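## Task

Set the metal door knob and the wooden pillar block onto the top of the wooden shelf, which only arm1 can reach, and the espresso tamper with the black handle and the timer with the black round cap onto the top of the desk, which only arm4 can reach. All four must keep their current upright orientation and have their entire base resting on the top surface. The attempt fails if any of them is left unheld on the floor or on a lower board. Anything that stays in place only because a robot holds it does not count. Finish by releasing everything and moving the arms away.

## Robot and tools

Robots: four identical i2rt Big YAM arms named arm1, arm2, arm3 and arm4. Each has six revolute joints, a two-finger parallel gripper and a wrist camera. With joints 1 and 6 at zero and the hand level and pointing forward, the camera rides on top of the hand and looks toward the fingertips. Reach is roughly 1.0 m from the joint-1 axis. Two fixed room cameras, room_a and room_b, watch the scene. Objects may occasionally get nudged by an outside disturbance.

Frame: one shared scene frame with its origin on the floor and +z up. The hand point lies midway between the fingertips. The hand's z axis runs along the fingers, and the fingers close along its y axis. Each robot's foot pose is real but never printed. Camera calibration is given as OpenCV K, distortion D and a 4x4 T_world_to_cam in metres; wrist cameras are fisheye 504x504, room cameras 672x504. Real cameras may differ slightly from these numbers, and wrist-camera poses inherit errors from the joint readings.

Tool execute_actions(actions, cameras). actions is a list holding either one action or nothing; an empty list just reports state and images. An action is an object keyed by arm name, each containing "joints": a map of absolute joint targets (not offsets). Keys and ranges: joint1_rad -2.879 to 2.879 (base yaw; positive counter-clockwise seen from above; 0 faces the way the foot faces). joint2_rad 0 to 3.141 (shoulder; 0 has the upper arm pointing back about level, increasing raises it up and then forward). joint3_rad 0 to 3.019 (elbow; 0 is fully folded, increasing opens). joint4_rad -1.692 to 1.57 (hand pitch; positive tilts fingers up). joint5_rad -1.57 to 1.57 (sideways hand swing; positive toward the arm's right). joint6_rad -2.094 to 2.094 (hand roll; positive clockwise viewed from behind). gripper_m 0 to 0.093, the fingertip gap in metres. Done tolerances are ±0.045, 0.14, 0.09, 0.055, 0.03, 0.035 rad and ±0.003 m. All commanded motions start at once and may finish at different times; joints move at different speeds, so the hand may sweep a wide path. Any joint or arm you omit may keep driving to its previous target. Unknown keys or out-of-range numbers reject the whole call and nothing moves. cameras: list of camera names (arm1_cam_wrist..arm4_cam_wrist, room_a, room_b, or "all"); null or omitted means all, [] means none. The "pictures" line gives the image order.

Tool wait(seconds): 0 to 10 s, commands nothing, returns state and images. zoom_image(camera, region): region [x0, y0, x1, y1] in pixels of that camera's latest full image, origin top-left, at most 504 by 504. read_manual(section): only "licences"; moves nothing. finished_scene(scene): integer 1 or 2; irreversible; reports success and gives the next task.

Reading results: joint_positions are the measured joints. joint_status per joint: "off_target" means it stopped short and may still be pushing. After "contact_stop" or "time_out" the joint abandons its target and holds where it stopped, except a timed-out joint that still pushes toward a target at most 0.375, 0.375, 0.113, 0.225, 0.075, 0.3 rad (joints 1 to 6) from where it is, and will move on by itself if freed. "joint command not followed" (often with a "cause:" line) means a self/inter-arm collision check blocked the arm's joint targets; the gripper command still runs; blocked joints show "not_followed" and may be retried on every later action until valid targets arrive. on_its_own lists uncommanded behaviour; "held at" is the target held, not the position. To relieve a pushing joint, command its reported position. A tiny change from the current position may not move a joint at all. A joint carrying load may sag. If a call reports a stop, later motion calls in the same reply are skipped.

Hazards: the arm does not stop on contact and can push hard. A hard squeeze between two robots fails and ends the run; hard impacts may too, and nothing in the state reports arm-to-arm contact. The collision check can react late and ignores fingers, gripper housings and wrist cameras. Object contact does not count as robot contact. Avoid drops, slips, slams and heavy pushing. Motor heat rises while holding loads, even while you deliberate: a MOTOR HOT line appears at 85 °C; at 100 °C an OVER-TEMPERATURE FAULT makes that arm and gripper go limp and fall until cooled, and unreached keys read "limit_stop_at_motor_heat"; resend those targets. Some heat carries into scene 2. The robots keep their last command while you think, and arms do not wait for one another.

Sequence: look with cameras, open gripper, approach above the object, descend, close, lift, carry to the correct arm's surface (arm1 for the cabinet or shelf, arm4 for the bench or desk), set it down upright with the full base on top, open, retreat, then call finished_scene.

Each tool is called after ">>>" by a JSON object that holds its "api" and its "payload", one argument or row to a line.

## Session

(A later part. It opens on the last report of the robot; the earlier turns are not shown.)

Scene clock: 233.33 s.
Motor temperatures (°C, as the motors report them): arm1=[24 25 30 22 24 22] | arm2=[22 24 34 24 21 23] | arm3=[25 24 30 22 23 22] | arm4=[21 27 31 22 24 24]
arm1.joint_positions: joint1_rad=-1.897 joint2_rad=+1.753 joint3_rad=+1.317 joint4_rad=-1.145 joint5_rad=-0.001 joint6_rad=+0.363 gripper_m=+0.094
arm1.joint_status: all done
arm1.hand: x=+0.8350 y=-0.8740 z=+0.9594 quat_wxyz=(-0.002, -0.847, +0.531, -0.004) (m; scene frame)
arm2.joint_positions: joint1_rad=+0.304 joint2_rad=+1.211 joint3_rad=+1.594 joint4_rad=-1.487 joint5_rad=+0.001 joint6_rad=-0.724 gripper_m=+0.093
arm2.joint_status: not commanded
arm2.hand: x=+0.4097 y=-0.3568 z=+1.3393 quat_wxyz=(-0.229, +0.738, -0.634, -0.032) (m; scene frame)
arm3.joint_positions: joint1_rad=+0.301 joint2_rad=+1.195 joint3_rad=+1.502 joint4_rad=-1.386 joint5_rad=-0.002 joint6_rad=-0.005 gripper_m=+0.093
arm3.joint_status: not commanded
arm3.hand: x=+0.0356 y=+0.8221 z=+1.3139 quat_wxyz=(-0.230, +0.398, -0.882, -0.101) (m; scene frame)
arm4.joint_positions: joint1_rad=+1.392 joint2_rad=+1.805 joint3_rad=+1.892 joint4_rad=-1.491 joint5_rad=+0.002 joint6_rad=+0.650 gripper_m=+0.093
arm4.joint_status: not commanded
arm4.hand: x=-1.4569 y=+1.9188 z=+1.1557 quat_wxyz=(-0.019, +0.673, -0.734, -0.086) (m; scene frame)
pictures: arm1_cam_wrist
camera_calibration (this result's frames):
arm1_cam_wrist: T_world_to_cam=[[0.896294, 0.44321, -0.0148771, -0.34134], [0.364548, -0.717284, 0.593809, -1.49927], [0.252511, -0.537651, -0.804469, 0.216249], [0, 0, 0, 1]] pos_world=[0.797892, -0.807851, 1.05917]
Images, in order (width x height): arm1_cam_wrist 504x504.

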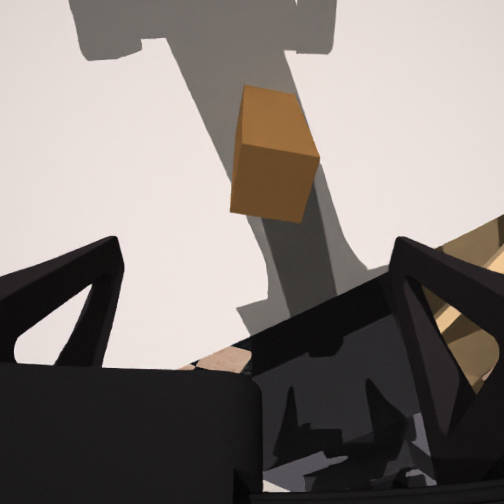

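>>> {"api": "execute_actions", "payload": {
  "actions": [
    {"arm1":{"joints":{"joint2_rad":1.895,"joint3_rad":1.19,"joint4_rad":-0.855,"joint6_rad":0.5}}}
  ],
  "cameras": ["arm1_cam_wrist"]
}}

Scene clock: 239.67 s.
Motor temperatures (°C, as the motors report them): arm1=[24 26 30 22 24 22] | arm2=[22 24 34 24 21 23] | arm3=[25 24 30 22 23 22] | arm4=[21 27 31 22 24 24]
arm1.joint_positions: joint1_rad=-1.897 joint2_rad=+1.900 joint3_rad=+1.180 joint4_rad=-0.870 joint5_rad=-0.001 joint6_rad=+0.493 gripper_m=+0.094
arm1.joint_status: all done
arm1.hand: x=+0.8419 y=-0.8807 z=+0.8454 quat_wxyz=(-0.002, -0.811, +0.585, -0.008) (m; scene frame)
arm2.joint_positions: joint1_rad=+0.304 joint2_rad=+1.211 joint3_rad=+1.594 joint4_rad=-1.487 joint5_rad=+0.001 joint6_rad=-0.724 gripper_m=+0.093
arm2.joint_status: not commanded
arm2.hand: x=+0.4097 y=-0.3568 z=+1.3393 quat_wxyz=(-0.229, +0.738, -0.634, -0.032) (m; scene frame)
arm3.joint_positions: joint1_rad=+0.301 joint2_rad=+1.195 joint3_rad=+1.502 joint4_rad=-1.386 joint5_rad=-0.002 joint6_rad=-0.005 gripper_m=+0.093
arm3.joint_status: not commanded
arm3.hand: x=+0.0356 y=+0.8221 z=+1.3139 quat_wxyz=(-0.230, +0.398, -0.882, -0.101) (m; scene frame)
arm4.joint_positions: joint1_rad=+1.392 joint2_rad=+1.805 joint3_rad=+1.892 joint4_rad=-1.491 joint5_rad=+0.002 joint6_rad=+0.650 gripper_m=+0.093
arm4.joint_status: not commanded
arm4.hand: x=-1.4569 y=+1.9188 z=+1.1557 quat_wxyz=(-0.019, +0.673, -0.734, -0.086) (m; scene frame)
pictures: arm1_cam_wrist
camera_calibration (this result's frames):
arm1_cam_wrist: T_world_to_cam=[[0.946417, 0.322794, -0.00989088, -0.498712], [0.263935, -0.755469, 0.599671, -1.39279], [0.186098, -0.57015, -0.800186, 0.142827], [0, 0, 0, 1]] pos_world=[0.813014, -0.809792, 0.944568]
Images, in order (width x height): arm1_cam_wrist 504x504.

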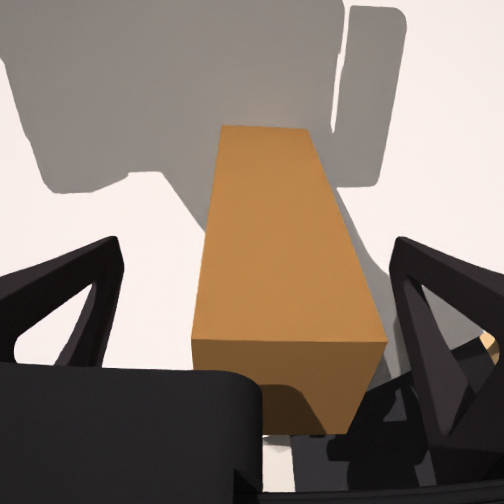

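>>> {"api": "execute_actions", "payload": {
  "actions": [
    {"arm1":{"joints":{"gripper_m":0.02}}}
  ],
  "cameras": []
}}

>>> {"api": "execute_actions", "payload": {
  "actions": [
    {"arm1":{"joints":{"joint2_rad":1.4,"joint3_rad":1.4,"joint4_rad":-1.55,"joint6_rad":0}}}
  ],
  "cameras": []
}}

>>> {"api": "execute_actions", "payload": {
  "actions": [
    {"arm1":{"joints":{"joint1_rad":2.0}}}
  ],
  "cameras": ["arm1_cam_wrist","room_b","room_a"]
}}

Scene clock: 243.80 s.
Motor temperatures (°C, as the motors report them): arm1=[24 26 29 22 24 22] | arm2=[22 24 34 24 21 23] | arm3=[25 24 30 22 23 22] | arm4=[21 27 31 21 24 24]
arm1.joint_positions: joint1_rad=-1.897 joint2_rad=+1.900 joint3_rad=+1.180 joint4_rad=-0.869 joint5_rad=-0.001 joint6_rad=+0.494 gripper_m=+0.034
arm1.joint_status: gripper_m off_target (ended at +0.034, target +0.020)
arm1.hand: x=+0.8419 y=-0.8806 z=+0.8454 quat_wxyz=(-0.002, -0.811, +0.585, -0.008) (m; scene frame)
arm2.joint_positions: joint1_rad=+0.304 joint2_rad=+1.211 joint3_rad=+1.594 joint4_rad=-1.487 joint5_rad=+0.001 joint6_rad=-0.724 gripper_m=+0.093
arm2.joint_status: not commanded
arm2.hand: x=+0.4097 y=-0.3568 z=+1.3393 quat_wxyz=(-0.229, +0.738, -0.634, -0.032) (m; scene frame)
arm3.joint_positions: joint1_rad=+0.301 joint2_rad=+1.195 joint3_rad=+1.502 joint4_rad=-1.386 joint5_rad=-0.002 joint6_rad=-0.005 gripper_m=+0.093
arm3.joint_status: not commanded
arm3.hand: x=+0.0356 y=+0.8221 z=+1.3139 quat_wxyz=(-0.230, +0.398, -0.882, -0.101) (m; scene frame)
arm4.joint_positions: joint1_rad=+1.392 joint2_rad=+1.805 joint3_rad=+1.892 joint4_rad=-1.491 joint5_rad=+0.002 joint6_rad=+0.650 gripper_m=+0.093
arm4.joint_status: not commanded
arm4.hand: x=-1.4569 y=+1.9188 z=+1.1557 quat_wxyz=(-0.019, +0.673, -0.734, -0.086) (m; scene frame)
pictures: none
No camera images: the call's "cameras" was empty. Leave "cameras" out to get every camera's image.

Scene clock: 245.30 s.
Motor temperatures (°C, as the motors report them): arm1=[24 26 30 22 24 22] | arm2=[22 24 34 24 21 23] | arm3=[25 24 30 22 23 22] | arm4=[21 27 31 21 24 24]
arm1.joint_positions: joint1_rad=-1.897 joint2_rad=+1.406 joint3_rad=+1.385 joint4_rad=-1.536 joint5_rad=-0.001 joint6_rad=+0.007 gripper_m=+0.034
arm1.joint_status: all done
arm1.hand: x=+0.9003 y=-0.9352 z=+1.1372 quat_wxyz=(+0.002, -0.928, +0.373, +0.008) (m; scene frame)
arm2.joint_positions: joint1_rad=+0.304 joint2_rad=+1.211 joint3_rad=+1.594 joint4_rad=-1.487 joint5_rad=+0.001 joint6_rad=-0.724 gripper_m=+0.093
arm2.joint_status: not commanded
arm2.hand: x=+0.4097 y=-0.3568 z=+1.3393 quat_wxyz=(-0.229, +0.738, -0.634, -0.032) (m; scene frame)
arm3.joint_positions: joint1_rad=+0.301 joint2_rad=+1.195 joint3_rad=+1.502 joint4_rad=-1.386 joint5_rad=-0.002 joint6_rad=-0.005 gripper_m=+0.093
arm3.joint_status: not commanded
arm3.hand: x=+0.0356 y=+0.8221 z=+1.3139 quat_wxyz=(-0.230, +0.398, -0.882, -0.101) (m; scene frame)
arm4.joint_positions: joint1_rad=+1.392 joint2_rad=+1.805 joint3_rad=+1.892 joint4_rad=-1.491 joint5_rad=+0.002 joint6_rad=+0.650 gripper_m=+0.093
arm4.joint_status: not commanded
arm4.hand: x=-1.4569 y=+1.9188 z=+1.1557 quat_wxyz=(-0.019, +0.673, -0.734, -0.086) (m; scene frame)
pictures: none
No camera images: the call's "cameras" was empty. Leave "cameras" out to get every camera's image.

Scene clock: 248.23 s.
Motor temperatures (°C, as the motors report them): arm1=[24 26 30 22 24 22] | arm2=[22 24 34 24 21 23] | arm3=[25 24 30 22 23 22] | arm4=[21 27 31 21 24 24]
arm1.joint_positions: joint1_rad=+2.006 joint2_rad=+1.406 joint3_rad=+1.385 joint4_rad=-1.536 joint5_rad=+0.000 joint6_rad=+0.005 gripper_m=+0.034
arm1.joint_status: all done
arm1.hand: x=+1.6117 y=-1.2164 z=+1.1351 quat_wxyz=(-0.006, +0.000, -1.000, -0.001) (m; scene frame)
arm2.joint_positions: joint1_rad=+0.304 joint2_rad=+1.211 joint3_rad=+1.594 joint4_rad=-1.487 joint5_rad=+0.001 joint6_rad=-0.724 gripper_m=+0.093
arm2.joint_status: not commanded
arm2.hand: x=+0.4097 y=-0.3568 z=+1.3393 quat_wxyz=(-0.229, +0.738, -0.634, -0.032) (m; scene frame)
arm3.joint_positions: joint1_rad=+0.301 joint2_rad=+1.195 joint3_rad=+1.502 joint4_rad=-1.386 joint5_rad=-0.002 joint6_rad=-0.005 gripper_m=+0.093
arm3.joint_status: not commanded
arm3.hand: x=+0.0356 y=+0.8221 z=+1.3139 quat_wxyz=(-0.230, +0.398, -0.882, -0.101) (m; scene frame)
arm4.joint_positions: joint1_rad=+1.392 joint2_rad=+1.805 joint3_rad=+1.892 joint4_rad=-1.491 joint5_rad=+0.002 joint6_rad=+0.650 gripper_m=+0.093
arm4.joint_status: not commanded
arm4.hand: x=-1.4569 y=+1.9188 z=+1.1557 quat_wxyz=(-0.019, +0.673, -0.734, -0.086) (m; scene frame)
pictures: arm1_cam_wrist, room_a, room_b
camera_calibration (this result's frames):
arm1_cam_wrist: T_world_to_cam=[[0.00784772, -0.99983, -0.0166573, -1.20443], [-0.816029, -0.0160311, 0.577788, 0.641512], [-0.577958, 0.00905852, -0.816017, 1.99397], [0, 0, 0, 1]] pos_world=[1.68538, -1.21201, 1.2364]
Images, in order (width x height): arm1_cam_wrist 504x504, room_a 672x504, room_b 672x504.

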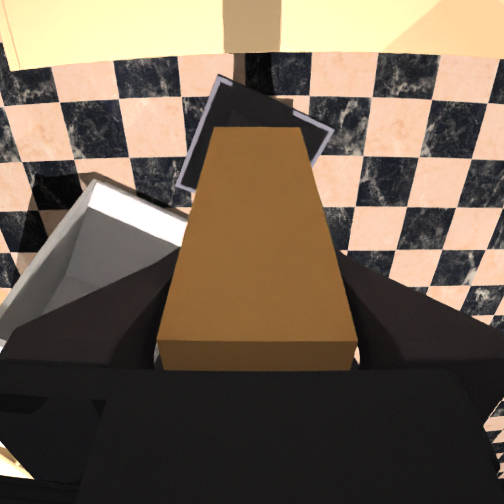

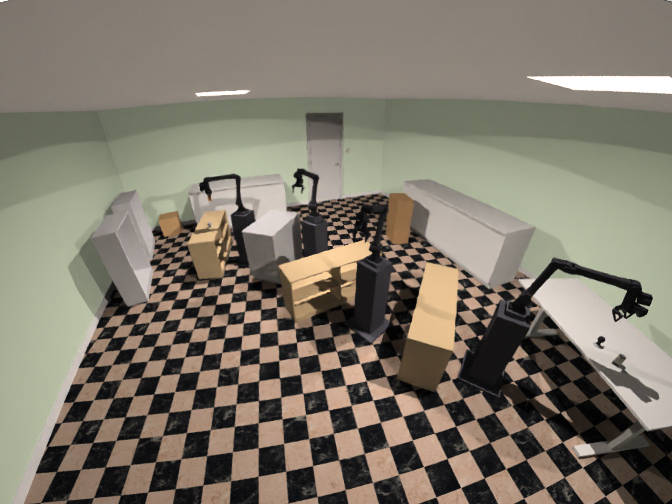

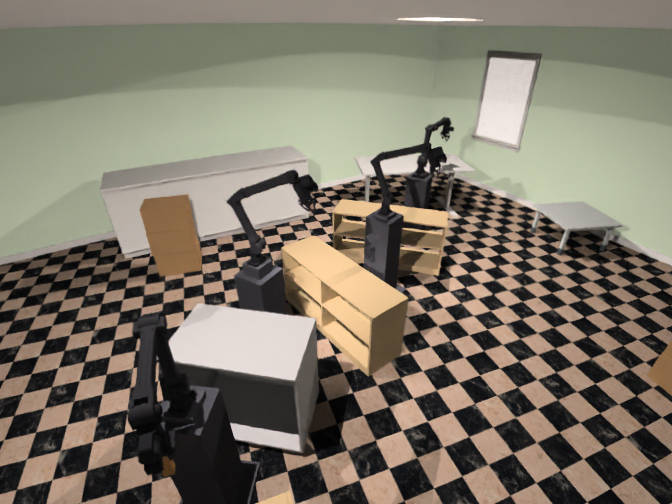

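>>> {"api": "execute_actions", "payload": {
  "actions": [
    {"arm1":{"joints":{"joint1_rad":2.35,"joint2_rad":2.15,"joint3_rad":1.52,"joint4_rad":-0.92}}}
  ],
  "cameras": ["arm1_cam_wrist","room_a"]
}}

>>> {"api": "zoom_image", "payload": {
  "camera": "room_a",
  "region": [150, 160, 300, 290]
}}

Scene clock: 258.07 s.
Motor temperatures (°C, as the motors report them): arm1=[24 26 30 22 24 22] | arm2=[22 24 34 24 21 23] | arm3=[25 24 30 22 23 22] | arm4=[21 27 31 21 24 24]
arm1.joint_positions: joint1_rad=+2.347 joint2_rad=+2.160 joint3_rad=+1.504 joint4_rad=-0.934 joint5_rad=+0.000 joint6_rad=+0.005 gripper_m=+0.034
arm1.joint_status: all done
arm1.hand: x=+1.7506 y=-1.0191 z=+0.8021 quat_wxyz=(+0.011, +0.170, -0.985, +0.001) (m; scene frame)
arm2.joint_positions: joint1_rad=+0.304 joint2_rad=+1.211 joint3_rad=+1.594 joint4_rad=-1.487 joint5_rad=+0.001 joint6_rad=-0.724 gripper_m=+0.093
arm2.joint_status: not commanded
arm2.hand: x=+0.4097 y=-0.3568 z=+1.3393 quat_wxyz=(-0.229, +0.738, -0.634, -0.032) (m; scene frame)
arm3.joint_positions: joint1_rad=+0.301 joint2_rad=+1.195 joint3_rad=+1.502 joint4_rad=-1.386 joint5_rad=-0.002 joint6_rad=-0.005 gripper_m=+0.093
arm3.joint_status: not commanded
arm3.hand: x=+0.0356 y=+0.8221 z=+1.3139 quat_wxyz=(-0.230, +0.398, -0.882, -0.101) (m; scene frame)
arm4.joint_positions: joint1_rad=+1.392 joint2_rad=+1.805 joint3_rad=+1.892 joint4_rad=-1.491 joint5_rad=+0.002 joint6_rad=+0.650 gripper_m=+0.093
arm4.joint_status: not commanded
arm4.hand: x=-1.4569 y=+1.9188 z=+1.1557 quat_wxyz=(-0.019, +0.673, -0.734, -0.086) (m; scene frame)
pictures: arm1_cam_wrist, room_a
camera_calibration (this result's frames):
arm1_cam_wrist: T_world_to_cam=[[0.342019, -0.939536, -0.0172012, -1.53693], [-0.744666, -0.282155, 0.604865, 0.53262], [-0.573146, -0.194066, -0.796142, 1.56939], [0, 0, 0, 1]] pos_world=[1.82177, -0.989157, 0.900857]
Images, in order (width x height): arm1_cam_wrist 504x504, room_a 672x504.

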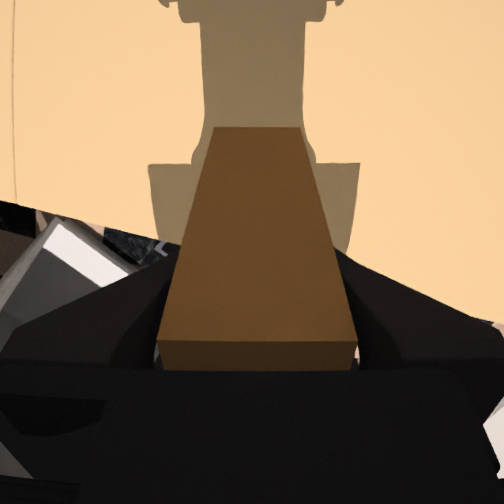

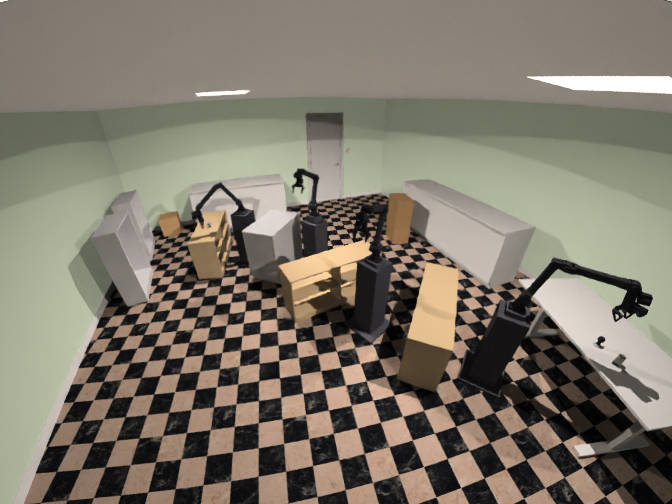

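Region (150, 160, 300, 290) of room_a's 672x504 image, scaled by 3.360, with more detail than that image has; it fills the top 437 rows of this view, and the rest is white.

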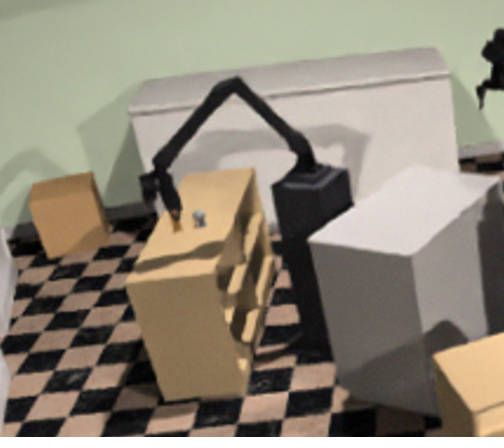

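>>> {"api": "execute_actions", "payload": {
  "actions": [
    {"arm1":{"joints":{"joint2_rad":2.25,"joint4_rad":-0.83}}}
  ],
  "cameras": ["arm1_cam_wrist"]
}}

Scene clock: 262.57 s.
Motor temperatures (°C, as the motors report them): arm1=[24 26 30 22 24 22] | arm2=[22 24 34 24 21 23] | arm3=[25 24 30 22 23 22] | arm4=[21 27 31 21 24 24]
arm1.joint_positions: joint1_rad=+2.347 joint2_rad=+2.260 joint3_rad=+1.504 joint4_rad=-0.844 joint5_rad=+0.000 joint6_rad=+0.005 gripper_m=+0.034
arm1.joint_status: all done
arm1.hand: x=+1.7497 y=-1.0193 z=+0.7453 quat_wxyz=(+0.016, +0.170, -0.985, +0.002) (m; scene frame)
arm2.joint_positions: joint1_rad=+0.304 joint2_rad=+1.211 joint3_rad=+1.594 joint4_rad=-1.487 joint5_rad=+0.001 joint6_rad=-0.724 gripper_m=+0.093
arm2.joint_status: not commanded
arm2.hand: x=+0.4097 y=-0.3568 z=+1.3393 quat_wxyz=(-0.229, +0.738, -0.634, -0.032) (m; scene frame)
arm3.joint_positions: joint1_rad=+0.301 joint2_rad=+1.195 joint3_rad=+1.502 joint4_rad=-1.386 joint5_rad=-0.002 joint6_rad=-0.005 gripper_m=+0.093
arm3.joint_status: not commanded
arm3.hand: x=+0.0356 y=+0.8221 z=+1.3139 quat_wxyz=(-0.230, +0.398, -0.882, -0.101) (m; scene frame)
arm4.joint_positions: joint1_rad=+1.392 joint2_rad=+1.805 joint3_rad=+1.892 joint4_rad=-1.491 joint5_rad=+0.002 joint6_rad=+0.650 gripper_m=+0.093
arm4.joint_status: not commanded
arm4.hand: x=-1.4569 y=+1.9188 z=+1.1557 quat_wxyz=(-0.019, +0.673, -0.734, -0.086) (m; scene frame)
pictures: arm1_cam_wrist
camera_calibration (this result's frames):
arm1_cam_wrist: T_world_to_cam=[[0.341878, -0.939587, -0.0172236, -1.53761], [-0.739202, -0.280193, 0.612431, 0.553025], [-0.580258, -0.196645, -0.790336, 1.5291], [0, 0, 0, 1]] pos_world=[1.82175, -0.989077, 0.843331]
Images, in order (width x height): arm1_cam_wrist 504x504.

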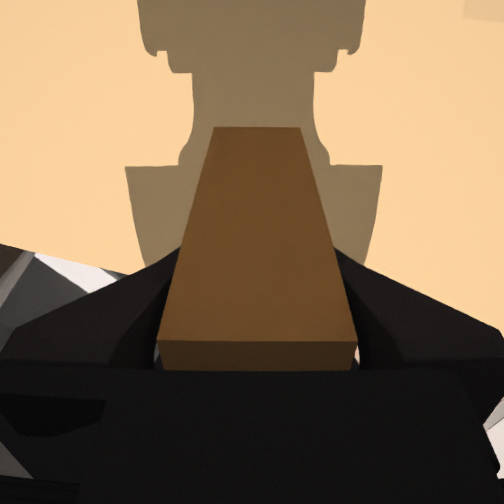

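>>> {"api": "execute_actions", "payload": {
  "actions": [
    {"arm1":{"joints":{"joint2_rad":2.30,"joint4_rad":-0.78}}}
  ],
  "cameras": ["arm1_cam_wrist","room_a"]
}}

>>> {"api": "zoom_image", "payload": {
  "camera": "room_a",
  "region": [170, 190, 250, 260]
}}

Scene clock: 265.20 s.
Motor temperatures (°C, as the motors report them): arm1=[24 26 30 22 24 22] | arm2=[22 24 34 24 21 23] | arm3=[25 24 30 22 23 22] | arm4=[21 27 31 21 24 24]
arm1.joint_positions: joint1_rad=+2.347 joint2_rad=+2.294 joint3_rad=+1.504 joint4_rad=-0.795 joint5_rad=+0.000 joint6_rad=+0.005 gripper_m=+0.034
arm1.joint_status: all done
arm1.hand: x=+1.7524 y=-1.0183 z=+0.7256 quat_wxyz=(+0.008, +0.170, -0.985, +0.001) (m; scene frame)
arm2.joint_positions: joint1_rad=+0.304 joint2_rad=+1.211 joint3_rad=+1.594 joint4_rad=-1.487 joint5_rad=+0.001 joint6_rad=-0.724 gripper_m=+0.093
arm2.joint_status: not commanded
arm2.hand: x=+0.4097 y=-0.3568 z=+1.3393 quat_wxyz=(-0.229, +0.738, -0.634, -0.032) (m; scene frame)
arm3.joint_positions: joint1_rad=+0.301 joint2_rad=+1.195 joint3_rad=+1.502 joint4_rad=-1.386 joint5_rad=-0.002 joint6_rad=-0.005 gripper_m=+0.093
arm3.joint_status: not commanded
arm3.hand: x=+0.0356 y=+0.8221 z=+1.3139 quat_wxyz=(-0.230, +0.398, -0.882, -0.101) (m; scene frame)
arm4.joint_positions: joint1_rad=+1.392 joint2_rad=+1.805 joint3_rad=+1.892 joint4_rad=-1.491 joint5_rad=+0.002 joint6_rad=+0.650 gripper_m=+0.093
arm4.joint_status: not commanded
arm4.hand: x=-1.4569 y=+1.9188 z=+1.1557 quat_wxyz=(-0.019, +0.673, -0.734, -0.086) (m; scene frame)
pictures: arm1_cam_wrist, room_a
camera_calibration (this result's frames):
arm1_cam_wrist: T_world_to_cam=[[0.342104, -0.939505, -0.017187, -1.53827], [-0.747911, -0.28332, 0.600299, 0.588277], [-0.568853, -0.19251, -0.799591, 1.50627], [0, 0, 0, 1]] pos_world=[1.82307, -0.98857, 0.824817]
Images, in order (width x height): arm1_cam_wrist 504x504, room_a 672x504.

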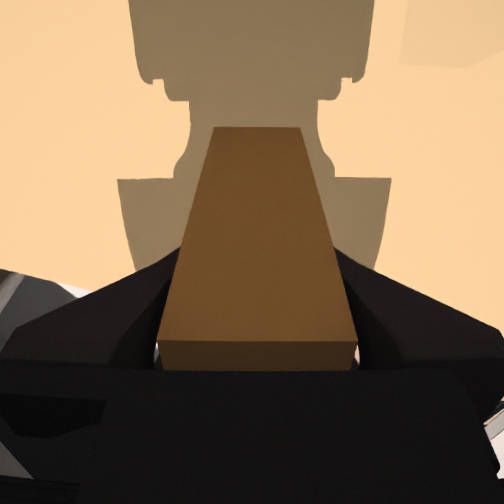

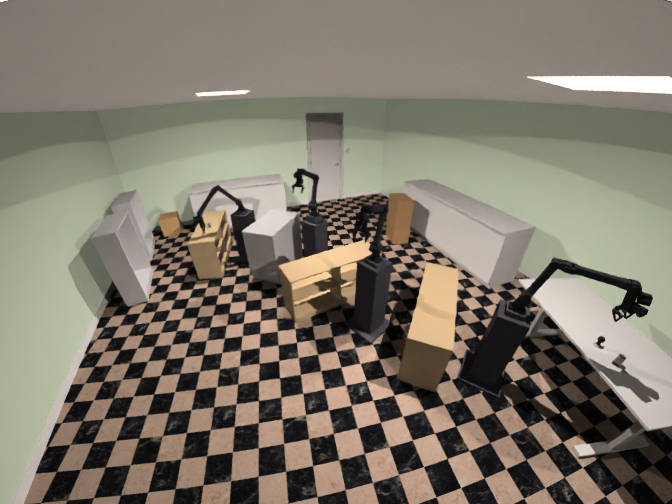

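Region (170, 190, 250, 260) of room_a's 672x504 image, scaled by 6.300, with more detail than that image has; it fills the top 441 rows of this view, and the rest is white.

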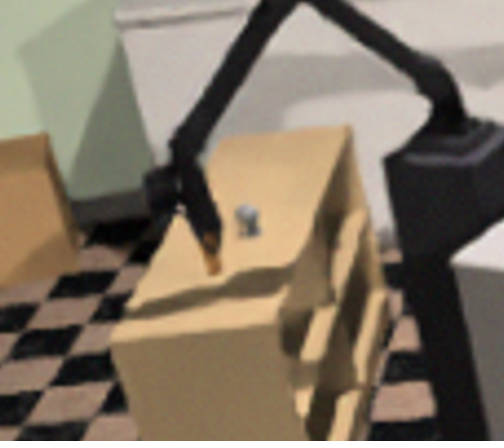

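Still above; continue.

>>> {"api": "execute_actions", "payload": {
  "actions": [
    {"arm1":{"joints":{"joint2_rad":2.35,"joint4_rad":-0.735}}}
  ],
  "cameras": ["arm1_cam_wrist"]
}}

>>> {"api": "execute_actions", "payload": {
  "actions": [
    {"arm1":{"joints":{"joint2_rad":2.39,"joint4_rad":-0.70}}}
  ],
  "cameras": ["arm1_cam_wrist"]
}}

Scene clock: 268.73 s.
Motor temperatures (°C, as the motors report them): arm1=[24 26 29 22 24 22] | arm2=[22 23 34 24 21 23] | arm3=[25 24 30 22 23 22] | arm4=[21 27 31 21 24 24]
arm1.joint_positions: joint1_rad=+2.347 joint2_rad=+2.350 joint3_rad=+1.504 joint4_rad=-0.749 joint5_rad=+0.000 joint6_rad=+0.005 gripper_m=+0.034
arm1.joint_status: all done
arm1.hand: x=+1.7474 y=-1.0200 z=+0.6940 quat_wxyz=(+0.013, +0.170, -0.985, +0.002) (m; scene frame)
arm2.joint_positions: joint1_rad=+0.304 joint2_rad=+1.211 joint3_rad=+1.594 joint4_rad=-1.487 joint5_rad=+0.001 joint6_rad=-0.724 gripper_m=+0.093
arm2.joint_status: not commanded
arm2.hand: x=+0.4097 y=-0.3568 z=+1.3393 quat_wxyz=(-0.229, +0.738, -0.634, -0.032) (m; scene frame)
arm3.joint_positions: joint1_rad=+0.301 joint2_rad=+1.195 joint3_rad=+1.502 joint4_rad=-1.386 joint5_rad=-0.002 joint6_rad=-0.005 gripper_m=+0.093
arm3.joint_status: not commanded
arm3.hand: x=+0.0356 y=+0.8221 z=+1.3139 quat_wxyz=(-0.230, +0.398, -0.882, -0.101) (m; scene frame)
arm4.joint_positions: joint1_rad=+1.392 joint2_rad=+1.805 joint3_rad=+1.892 joint4_rad=-1.491 joint5_rad=+0.002 joint6_rad=+0.650 gripper_m=+0.093
arm4.joint_status: not commanded
arm4.hand: x=-1.4569 y=+1.9188 z=+1.1557 quat_wxyz=(-0.019, +0.673, -0.734, -0.086) (m; scene frame)
pictures: arm1_cam_wrist
camera_calibration (this result's frames):
arm1_cam_wrist: T_world_to_cam=[[0.341951, -0.93956, -0.0172121, -1.53853], [-0.742052, -0.281216, 0.608504, 0.589245], [-0.576566, -0.195306, -0.793364, 1.48408], [0, 0, 0, 1]] pos_world=[1.81902, -0.989981, 0.792381]
Images, in order (width x height): arm1_cam_wrist 504x504.

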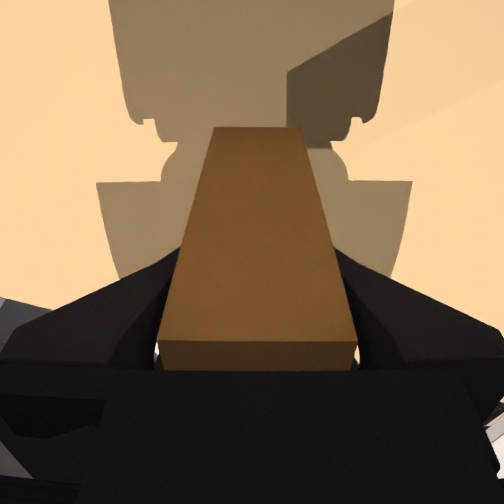

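Scene clock: 269.57 s.
Motor temperatures (°C, as the motors report them): arm1=[24 26 29 22 24 22] | arm2=[22 23 34 24 21 23] | arm3=[25 24 30 22 23 22] | arm4=[21 27 31 21 24 24]
arm1.joint_positions: joint1_rad=+2.347 joint2_rad=+2.380 joint3_rad=+1.504 joint4_rad=-0.712 joint5_rad=+0.000 joint6_rad=+0.005 gripper_m=+0.034
arm1.joint_status: all done
arm1.hand: x=+1.7471 y=-1.0201 z=+0.6769 quat_wxyz=(+0.010, +0.170, -0.985, +0.001) (m; scene frame)
arm2.joint_positions: joint1_rad=+0.304 joint2_rad=+1.211 joint3_rad=+1.594 joint4_rad=-1.487 joint5_rad=+0.001 joint6_rad=-0.724 gripper_m=+0.093
arm2.joint_status: not commanded
arm2.hand: x=+0.4097 y=-0.3568 z=+1.3393 quat_wxyz=(-0.229, +0.738, -0.634, -0.032) (m; scene frame)
arm3.joint_positions: joint1_rad=+0.301 joint2_rad=+1.195 joint3_rad=+1.502 joint4_rad=-1.386 joint5_rad=-0.002 joint6_rad=-0.005 gripper_m=+0.093
arm3.joint_status: not commanded
arm3.hand: x=+0.0356 y=+0.8221 z=+1.3139 quat_wxyz=(-0.230, +0.398, -0.882, -0.101) (m; scene frame)
arm4.joint_positions: joint1_rad=+1.392 joint2_rad=+1.805 joint3_rad=+1.892 joint4_rad=-1.491 joint5_rad=+0.002 joint6_rad=+0.650 gripper_m=+0.093
arm4.joint_status: not commanded
arm4.hand: x=-1.4569 y=+1.9188 z=+1.1557 quat_wxyz=(-0.019, +0.673, -0.734, -0.086) (m; scene frame)
pictures: arm1_cam_wrist
camera_calibration (this result's frames):
arm1_cam_wrist: T_world_to_cam=[[0.342064, -0.939519, -0.0171937, -1.53896], [-0.7464, -0.282777, 0.602432, 0.60949], [-0.570859, -0.193237, -0.797985, 1.46555], [0, 0, 0, 1]] pos_world=[1.81797, -0.990336, 0.775851]
Images, in order (width x height): arm1_cam_wrist 504x504.

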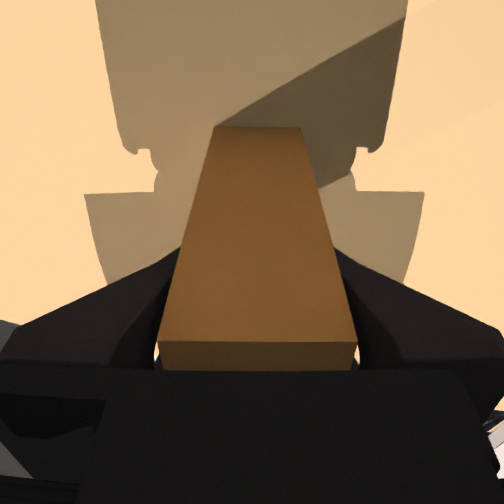

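>>> {"api": "execute_actions", "payload": {
  "actions": [
    {"arm1":{"joints":{"joint2_rad":2.41,"joint4_rad":-0.69}}}
  ],
  "cameras": ["arm1_cam_wrist"]
}}

Scene clock: 271.63 s.
Motor temperatures (°C, as the motors report them): arm1=[24 26 29 22 24 22] | arm2=[22 23 34 24 21 23] | arm3=[25 24 30 22 23 22] | arm4=[21 27 31 21 24 24]
arm1.joint_positions: joint1_rad=+2.347 joint2_rad=+2.381 joint3_rad=+1.504 joint4_rad=-0.711 joint5_rad=+0.000 joint6_rad=+0.005 gripper_m=+0.034
arm1.joint_status: all done
arm1.hand: x=+1.7472 y=-1.0201 z=+0.6767 quat_wxyz=(+0.009, +0.170, -0.985, +0.001) (m; scene frame)
arm2.joint_positions: joint1_rad=+0.304 joint2_rad=+1.211 joint3_rad=+1.594 joint4_rad=-1.487 joint5_rad=+0.001 joint6_rad=-0.724 gripper_m=+0.093
arm2.joint_status: not commanded
arm2.hand: x=+0.4097 y=-0.3568 z=+1.3393 quat_wxyz=(-0.229, +0.738, -0.634, -0.032) (m; scene frame)
arm3.joint_positions: joint1_rad=+0.301 joint2_rad=+1.195 joint3_rad=+1.502 joint4_rad=-1.386 joint5_rad=-0.002 joint6_rad=-0.005 gripper_m=+0.093
arm3.joint_status: not commanded
arm3.hand: x=+0.0356 y=+0.8221 z=+1.3139 quat_wxyz=(-0.230, +0.398, -0.882, -0.101) (m; scene frame)
arm4.joint_positions: joint1_rad=+1.392 joint2_rad=+1.805 joint3_rad=+1.892 joint4_rad=-1.491 joint5_rad=+0.002 joint6_rad=+0.650 gripper_m=+0.093
arm4.joint_status: not commanded
arm4.hand: x=-1.4569 y=+1.9188 z=+1.1557 quat_wxyz=(-0.019, +0.673, -0.734, -0.086) (m; scene frame)
pictures: arm1_cam_wrist
camera_calibration (this result's frames):
arm1_cam_wrist: T_world_to_cam=[[0.34207, -0.939517, -0.0171928, -1.53897], [-0.746616, -0.282855, 0.602128, 0.610176], [-0.570573, -0.193133, -0.798215, 1.46518], [0, 0, 0, 1]] pos_world=[1.81799, -0.990328, 0.775663]
Images, in order (width x height): arm1_cam_wrist 504x504.

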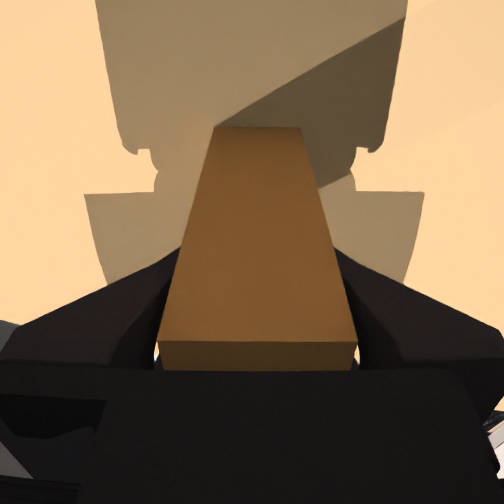

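>>> {"api": "execute_actions", "payload": {
  "actions": [
    {"arm1":{"joints":{"joint2_rad":2.38,"joint4_rad":-0.71,"gripper_m":0.093}}}
  ],
  "cameras": []
}}

>>> {"api": "execute_actions", "payload": {
  "actions": [
    {"arm1":{"joints":{"joint2_rad":1.5,"joint3_rad":1.5,"joint4_rad":-1.5}}}
  ],
  "cameras": ["arm1_cam_wrist","room_a","arm4_cam_wrist"]
}}

>>> {"api": "zoom_image", "payload": {
  "camera": "room_a",
  "region": [170, 190, 250, 260]
}}

Scene clock: 274.77 s.
Motor temperatures (°C, as the motors report them): arm1=[24 26 29 22 24 22] | arm2=[22 23 34 24 21 23] | arm3=[25 24 30 22 23 22] | arm4=[21 27 31 21 24 24]
arm1.joint_positions: joint1_rad=+2.347 joint2_rad=+2.381 joint3_rad=+1.504 joint4_rad=-0.711 joint5_rad=+0.000 joint6_rad=+0.005 gripper_m=+0.093
arm1.joint_status: all done
arm1.hand: x=+1.7472 y=-1.0202 z=+0.6767 quat_wxyz=(+0.009, +0.170, -0.985, +0.001) (m; scene frame)
arm2.joint_positions: joint1_rad=+0.304 joint2_rad=+1.211 joint3_rad=+1.594 joint4_rad=-1.487 joint5_rad=+0.001 joint6_rad=-0.724 gripper_m=+0.093
arm2.joint_status: not commanded
arm2.hand: x=+0.4097 y=-0.3568 z=+1.3393 quat_wxyz=(-0.229, +0.738, -0.634, -0.032) (m; scene frame)
arm3.joint_positions: joint1_rad=+0.301 joint2_rad=+1.195 joint3_rad=+1.502 joint4_rad=-1.386 joint5_rad=-0.002 joint6_rad=-0.005 gripper_m=+0.093
arm3.joint_status: not commanded
arm3.hand: x=+0.0356 y=+0.8221 z=+1.3139 quat_wxyz=(-0.230, +0.398, -0.882, -0.101) (m; scene frame)
arm4.joint_positions: joint1_rad=+1.392 joint2_rad=+1.805 joint3_rad=+1.892 joint4_rad=-1.491 joint5_rad=+0.002 joint6_rad=+0.650 gripper_m=+0.093
arm4.joint_status: not commanded
arm4.hand: x=-1.4569 y=+1.9188 z=+1.1557 quat_wxyz=(-0.019, +0.673, -0.734, -0.086) (m; scene frame)
pictures: none
No camera images: the call's "cameras" was empty. Leave "cameras" out to get every camera's image.

Scene clock: 276.40 s.
Motor temperatures (°C, as the motors report them): arm1=[24 26 29 22 24 22] | arm2=[22 23 34 24 21 23] | arm3=[25 24 30 22 23 22] | arm4=[21 27 31 21 24 24]
arm1.joint_positions: joint1_rad=+2.347 joint2_rad=+1.490 joint3_rad=+1.493 joint4_rad=-1.486 joint5_rad=+0.000 joint6_rad=+0.005 gripper_m=+0.093
arm1.joint_status: all done
arm1.hand: x=+1.6349 y=-1.0615 z=+1.1435 quat_wxyz=(-0.042, +0.170, -0.985, -0.008) (m; scene frame)
arm2.joint_positions: joint1_rad=+0.304 joint2_rad=+1.211 joint3_rad=+1.594 joint4_rad=-1.487 joint5_rad=+0.001 joint6_rad=-0.724 gripper_m=+0.093
arm2.joint_status: not commanded
arm2.hand: x=+0.4097 y=-0.3568 z=+1.3393 quat_wxyz=(-0.229, +0.738, -0.634, -0.032) (m; scene frame)
arm3.joint_positions: joint1_rad=+0.301 joint2_rad=+1.195 joint3_rad=+1.502 joint4_rad=-1.386 joint5_rad=-0.002 joint6_rad=-0.005 gripper_m=+0.093
arm3.joint_status: not commanded
arm3.hand: x=+0.0356 y=+0.8221 z=+1.3139 quat_wxyz=(-0.230, +0.398, -0.882, -0.101) (m; scene frame)
arm4.joint_positions: joint1_rad=+1.392 joint2_rad=+1.805 joint3_rad=+1.892 joint4_rad=-1.491 joint5_rad=+0.002 joint6_rad=+0.650 gripper_m=+0.093
arm4.joint_status: not commanded
arm4.hand: x=-1.4569 y=+1.9188 z=+1.1557 quat_wxyz=(-0.019, +0.673, -0.734, -0.086) (m; scene frame)
pictures: arm1_cam_wrist, arm4_cam_wrist, room_a
camera_calibration (this result's frames):
arm1_cam_wrist: T_world_to_cam=[[0.343567, -0.938984, -0.0164693, -1.53411], [-0.801539, -0.302325, 0.515883, 0.401325], [-0.489385, -0.164039, -0.856501, 1.73054], [0, 0, 0, 1]] pos_world=[1.69565, -1.0353, 1.24991]
arm4_cam_wrist: T_world_to_cam=[[0.99322, -0.0676026, -0.0945694, 1.68376], [-0.0173536, -0.890626, 0.454405, 1.16443], [-0.114945, -0.449683, -0.885761, 1.84032], [0, 0, 0, 1]] pos_world=[-1.4406, 1.97846, 1.2602]
Images, in order (width x height): arm1_cam_wrist 504x504, arm4_cam_wrist 504x504, room_a 672x504.

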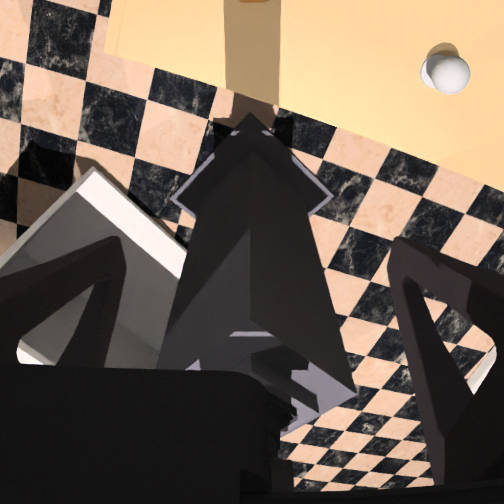

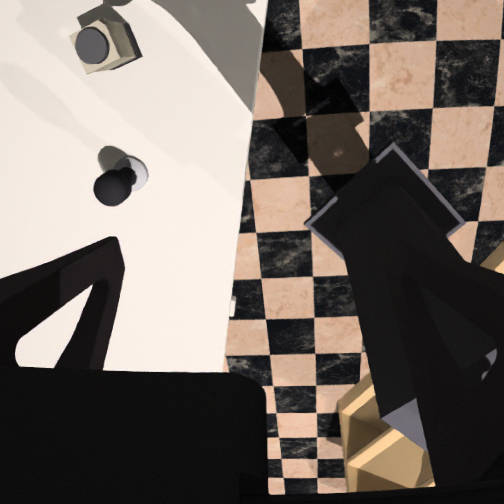

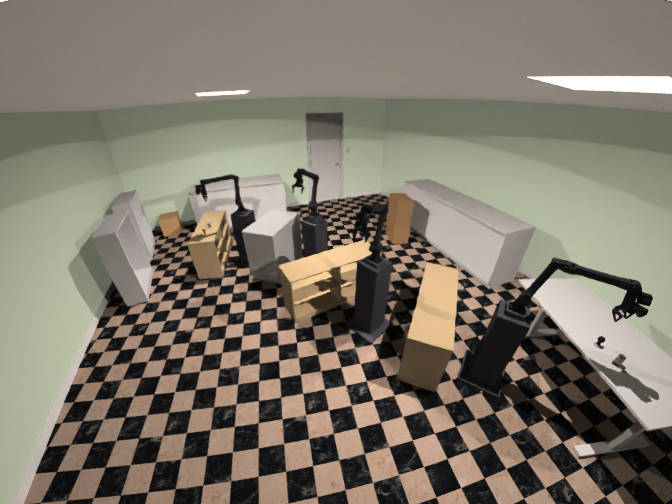

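Region (170, 190, 250, 260) of room_a's 672x504 image, scaled by 6.300, with more detail than that image has; it fills the top 441 rows of this view, and the rest is white.

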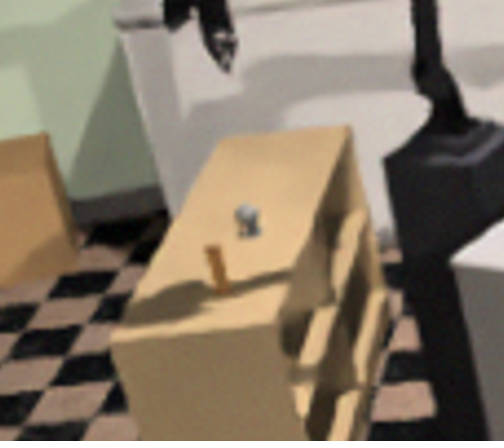

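>>> {"api": "finished_scene", "payload": {
  "scene": 2
}}

The scene is finished: the task was done.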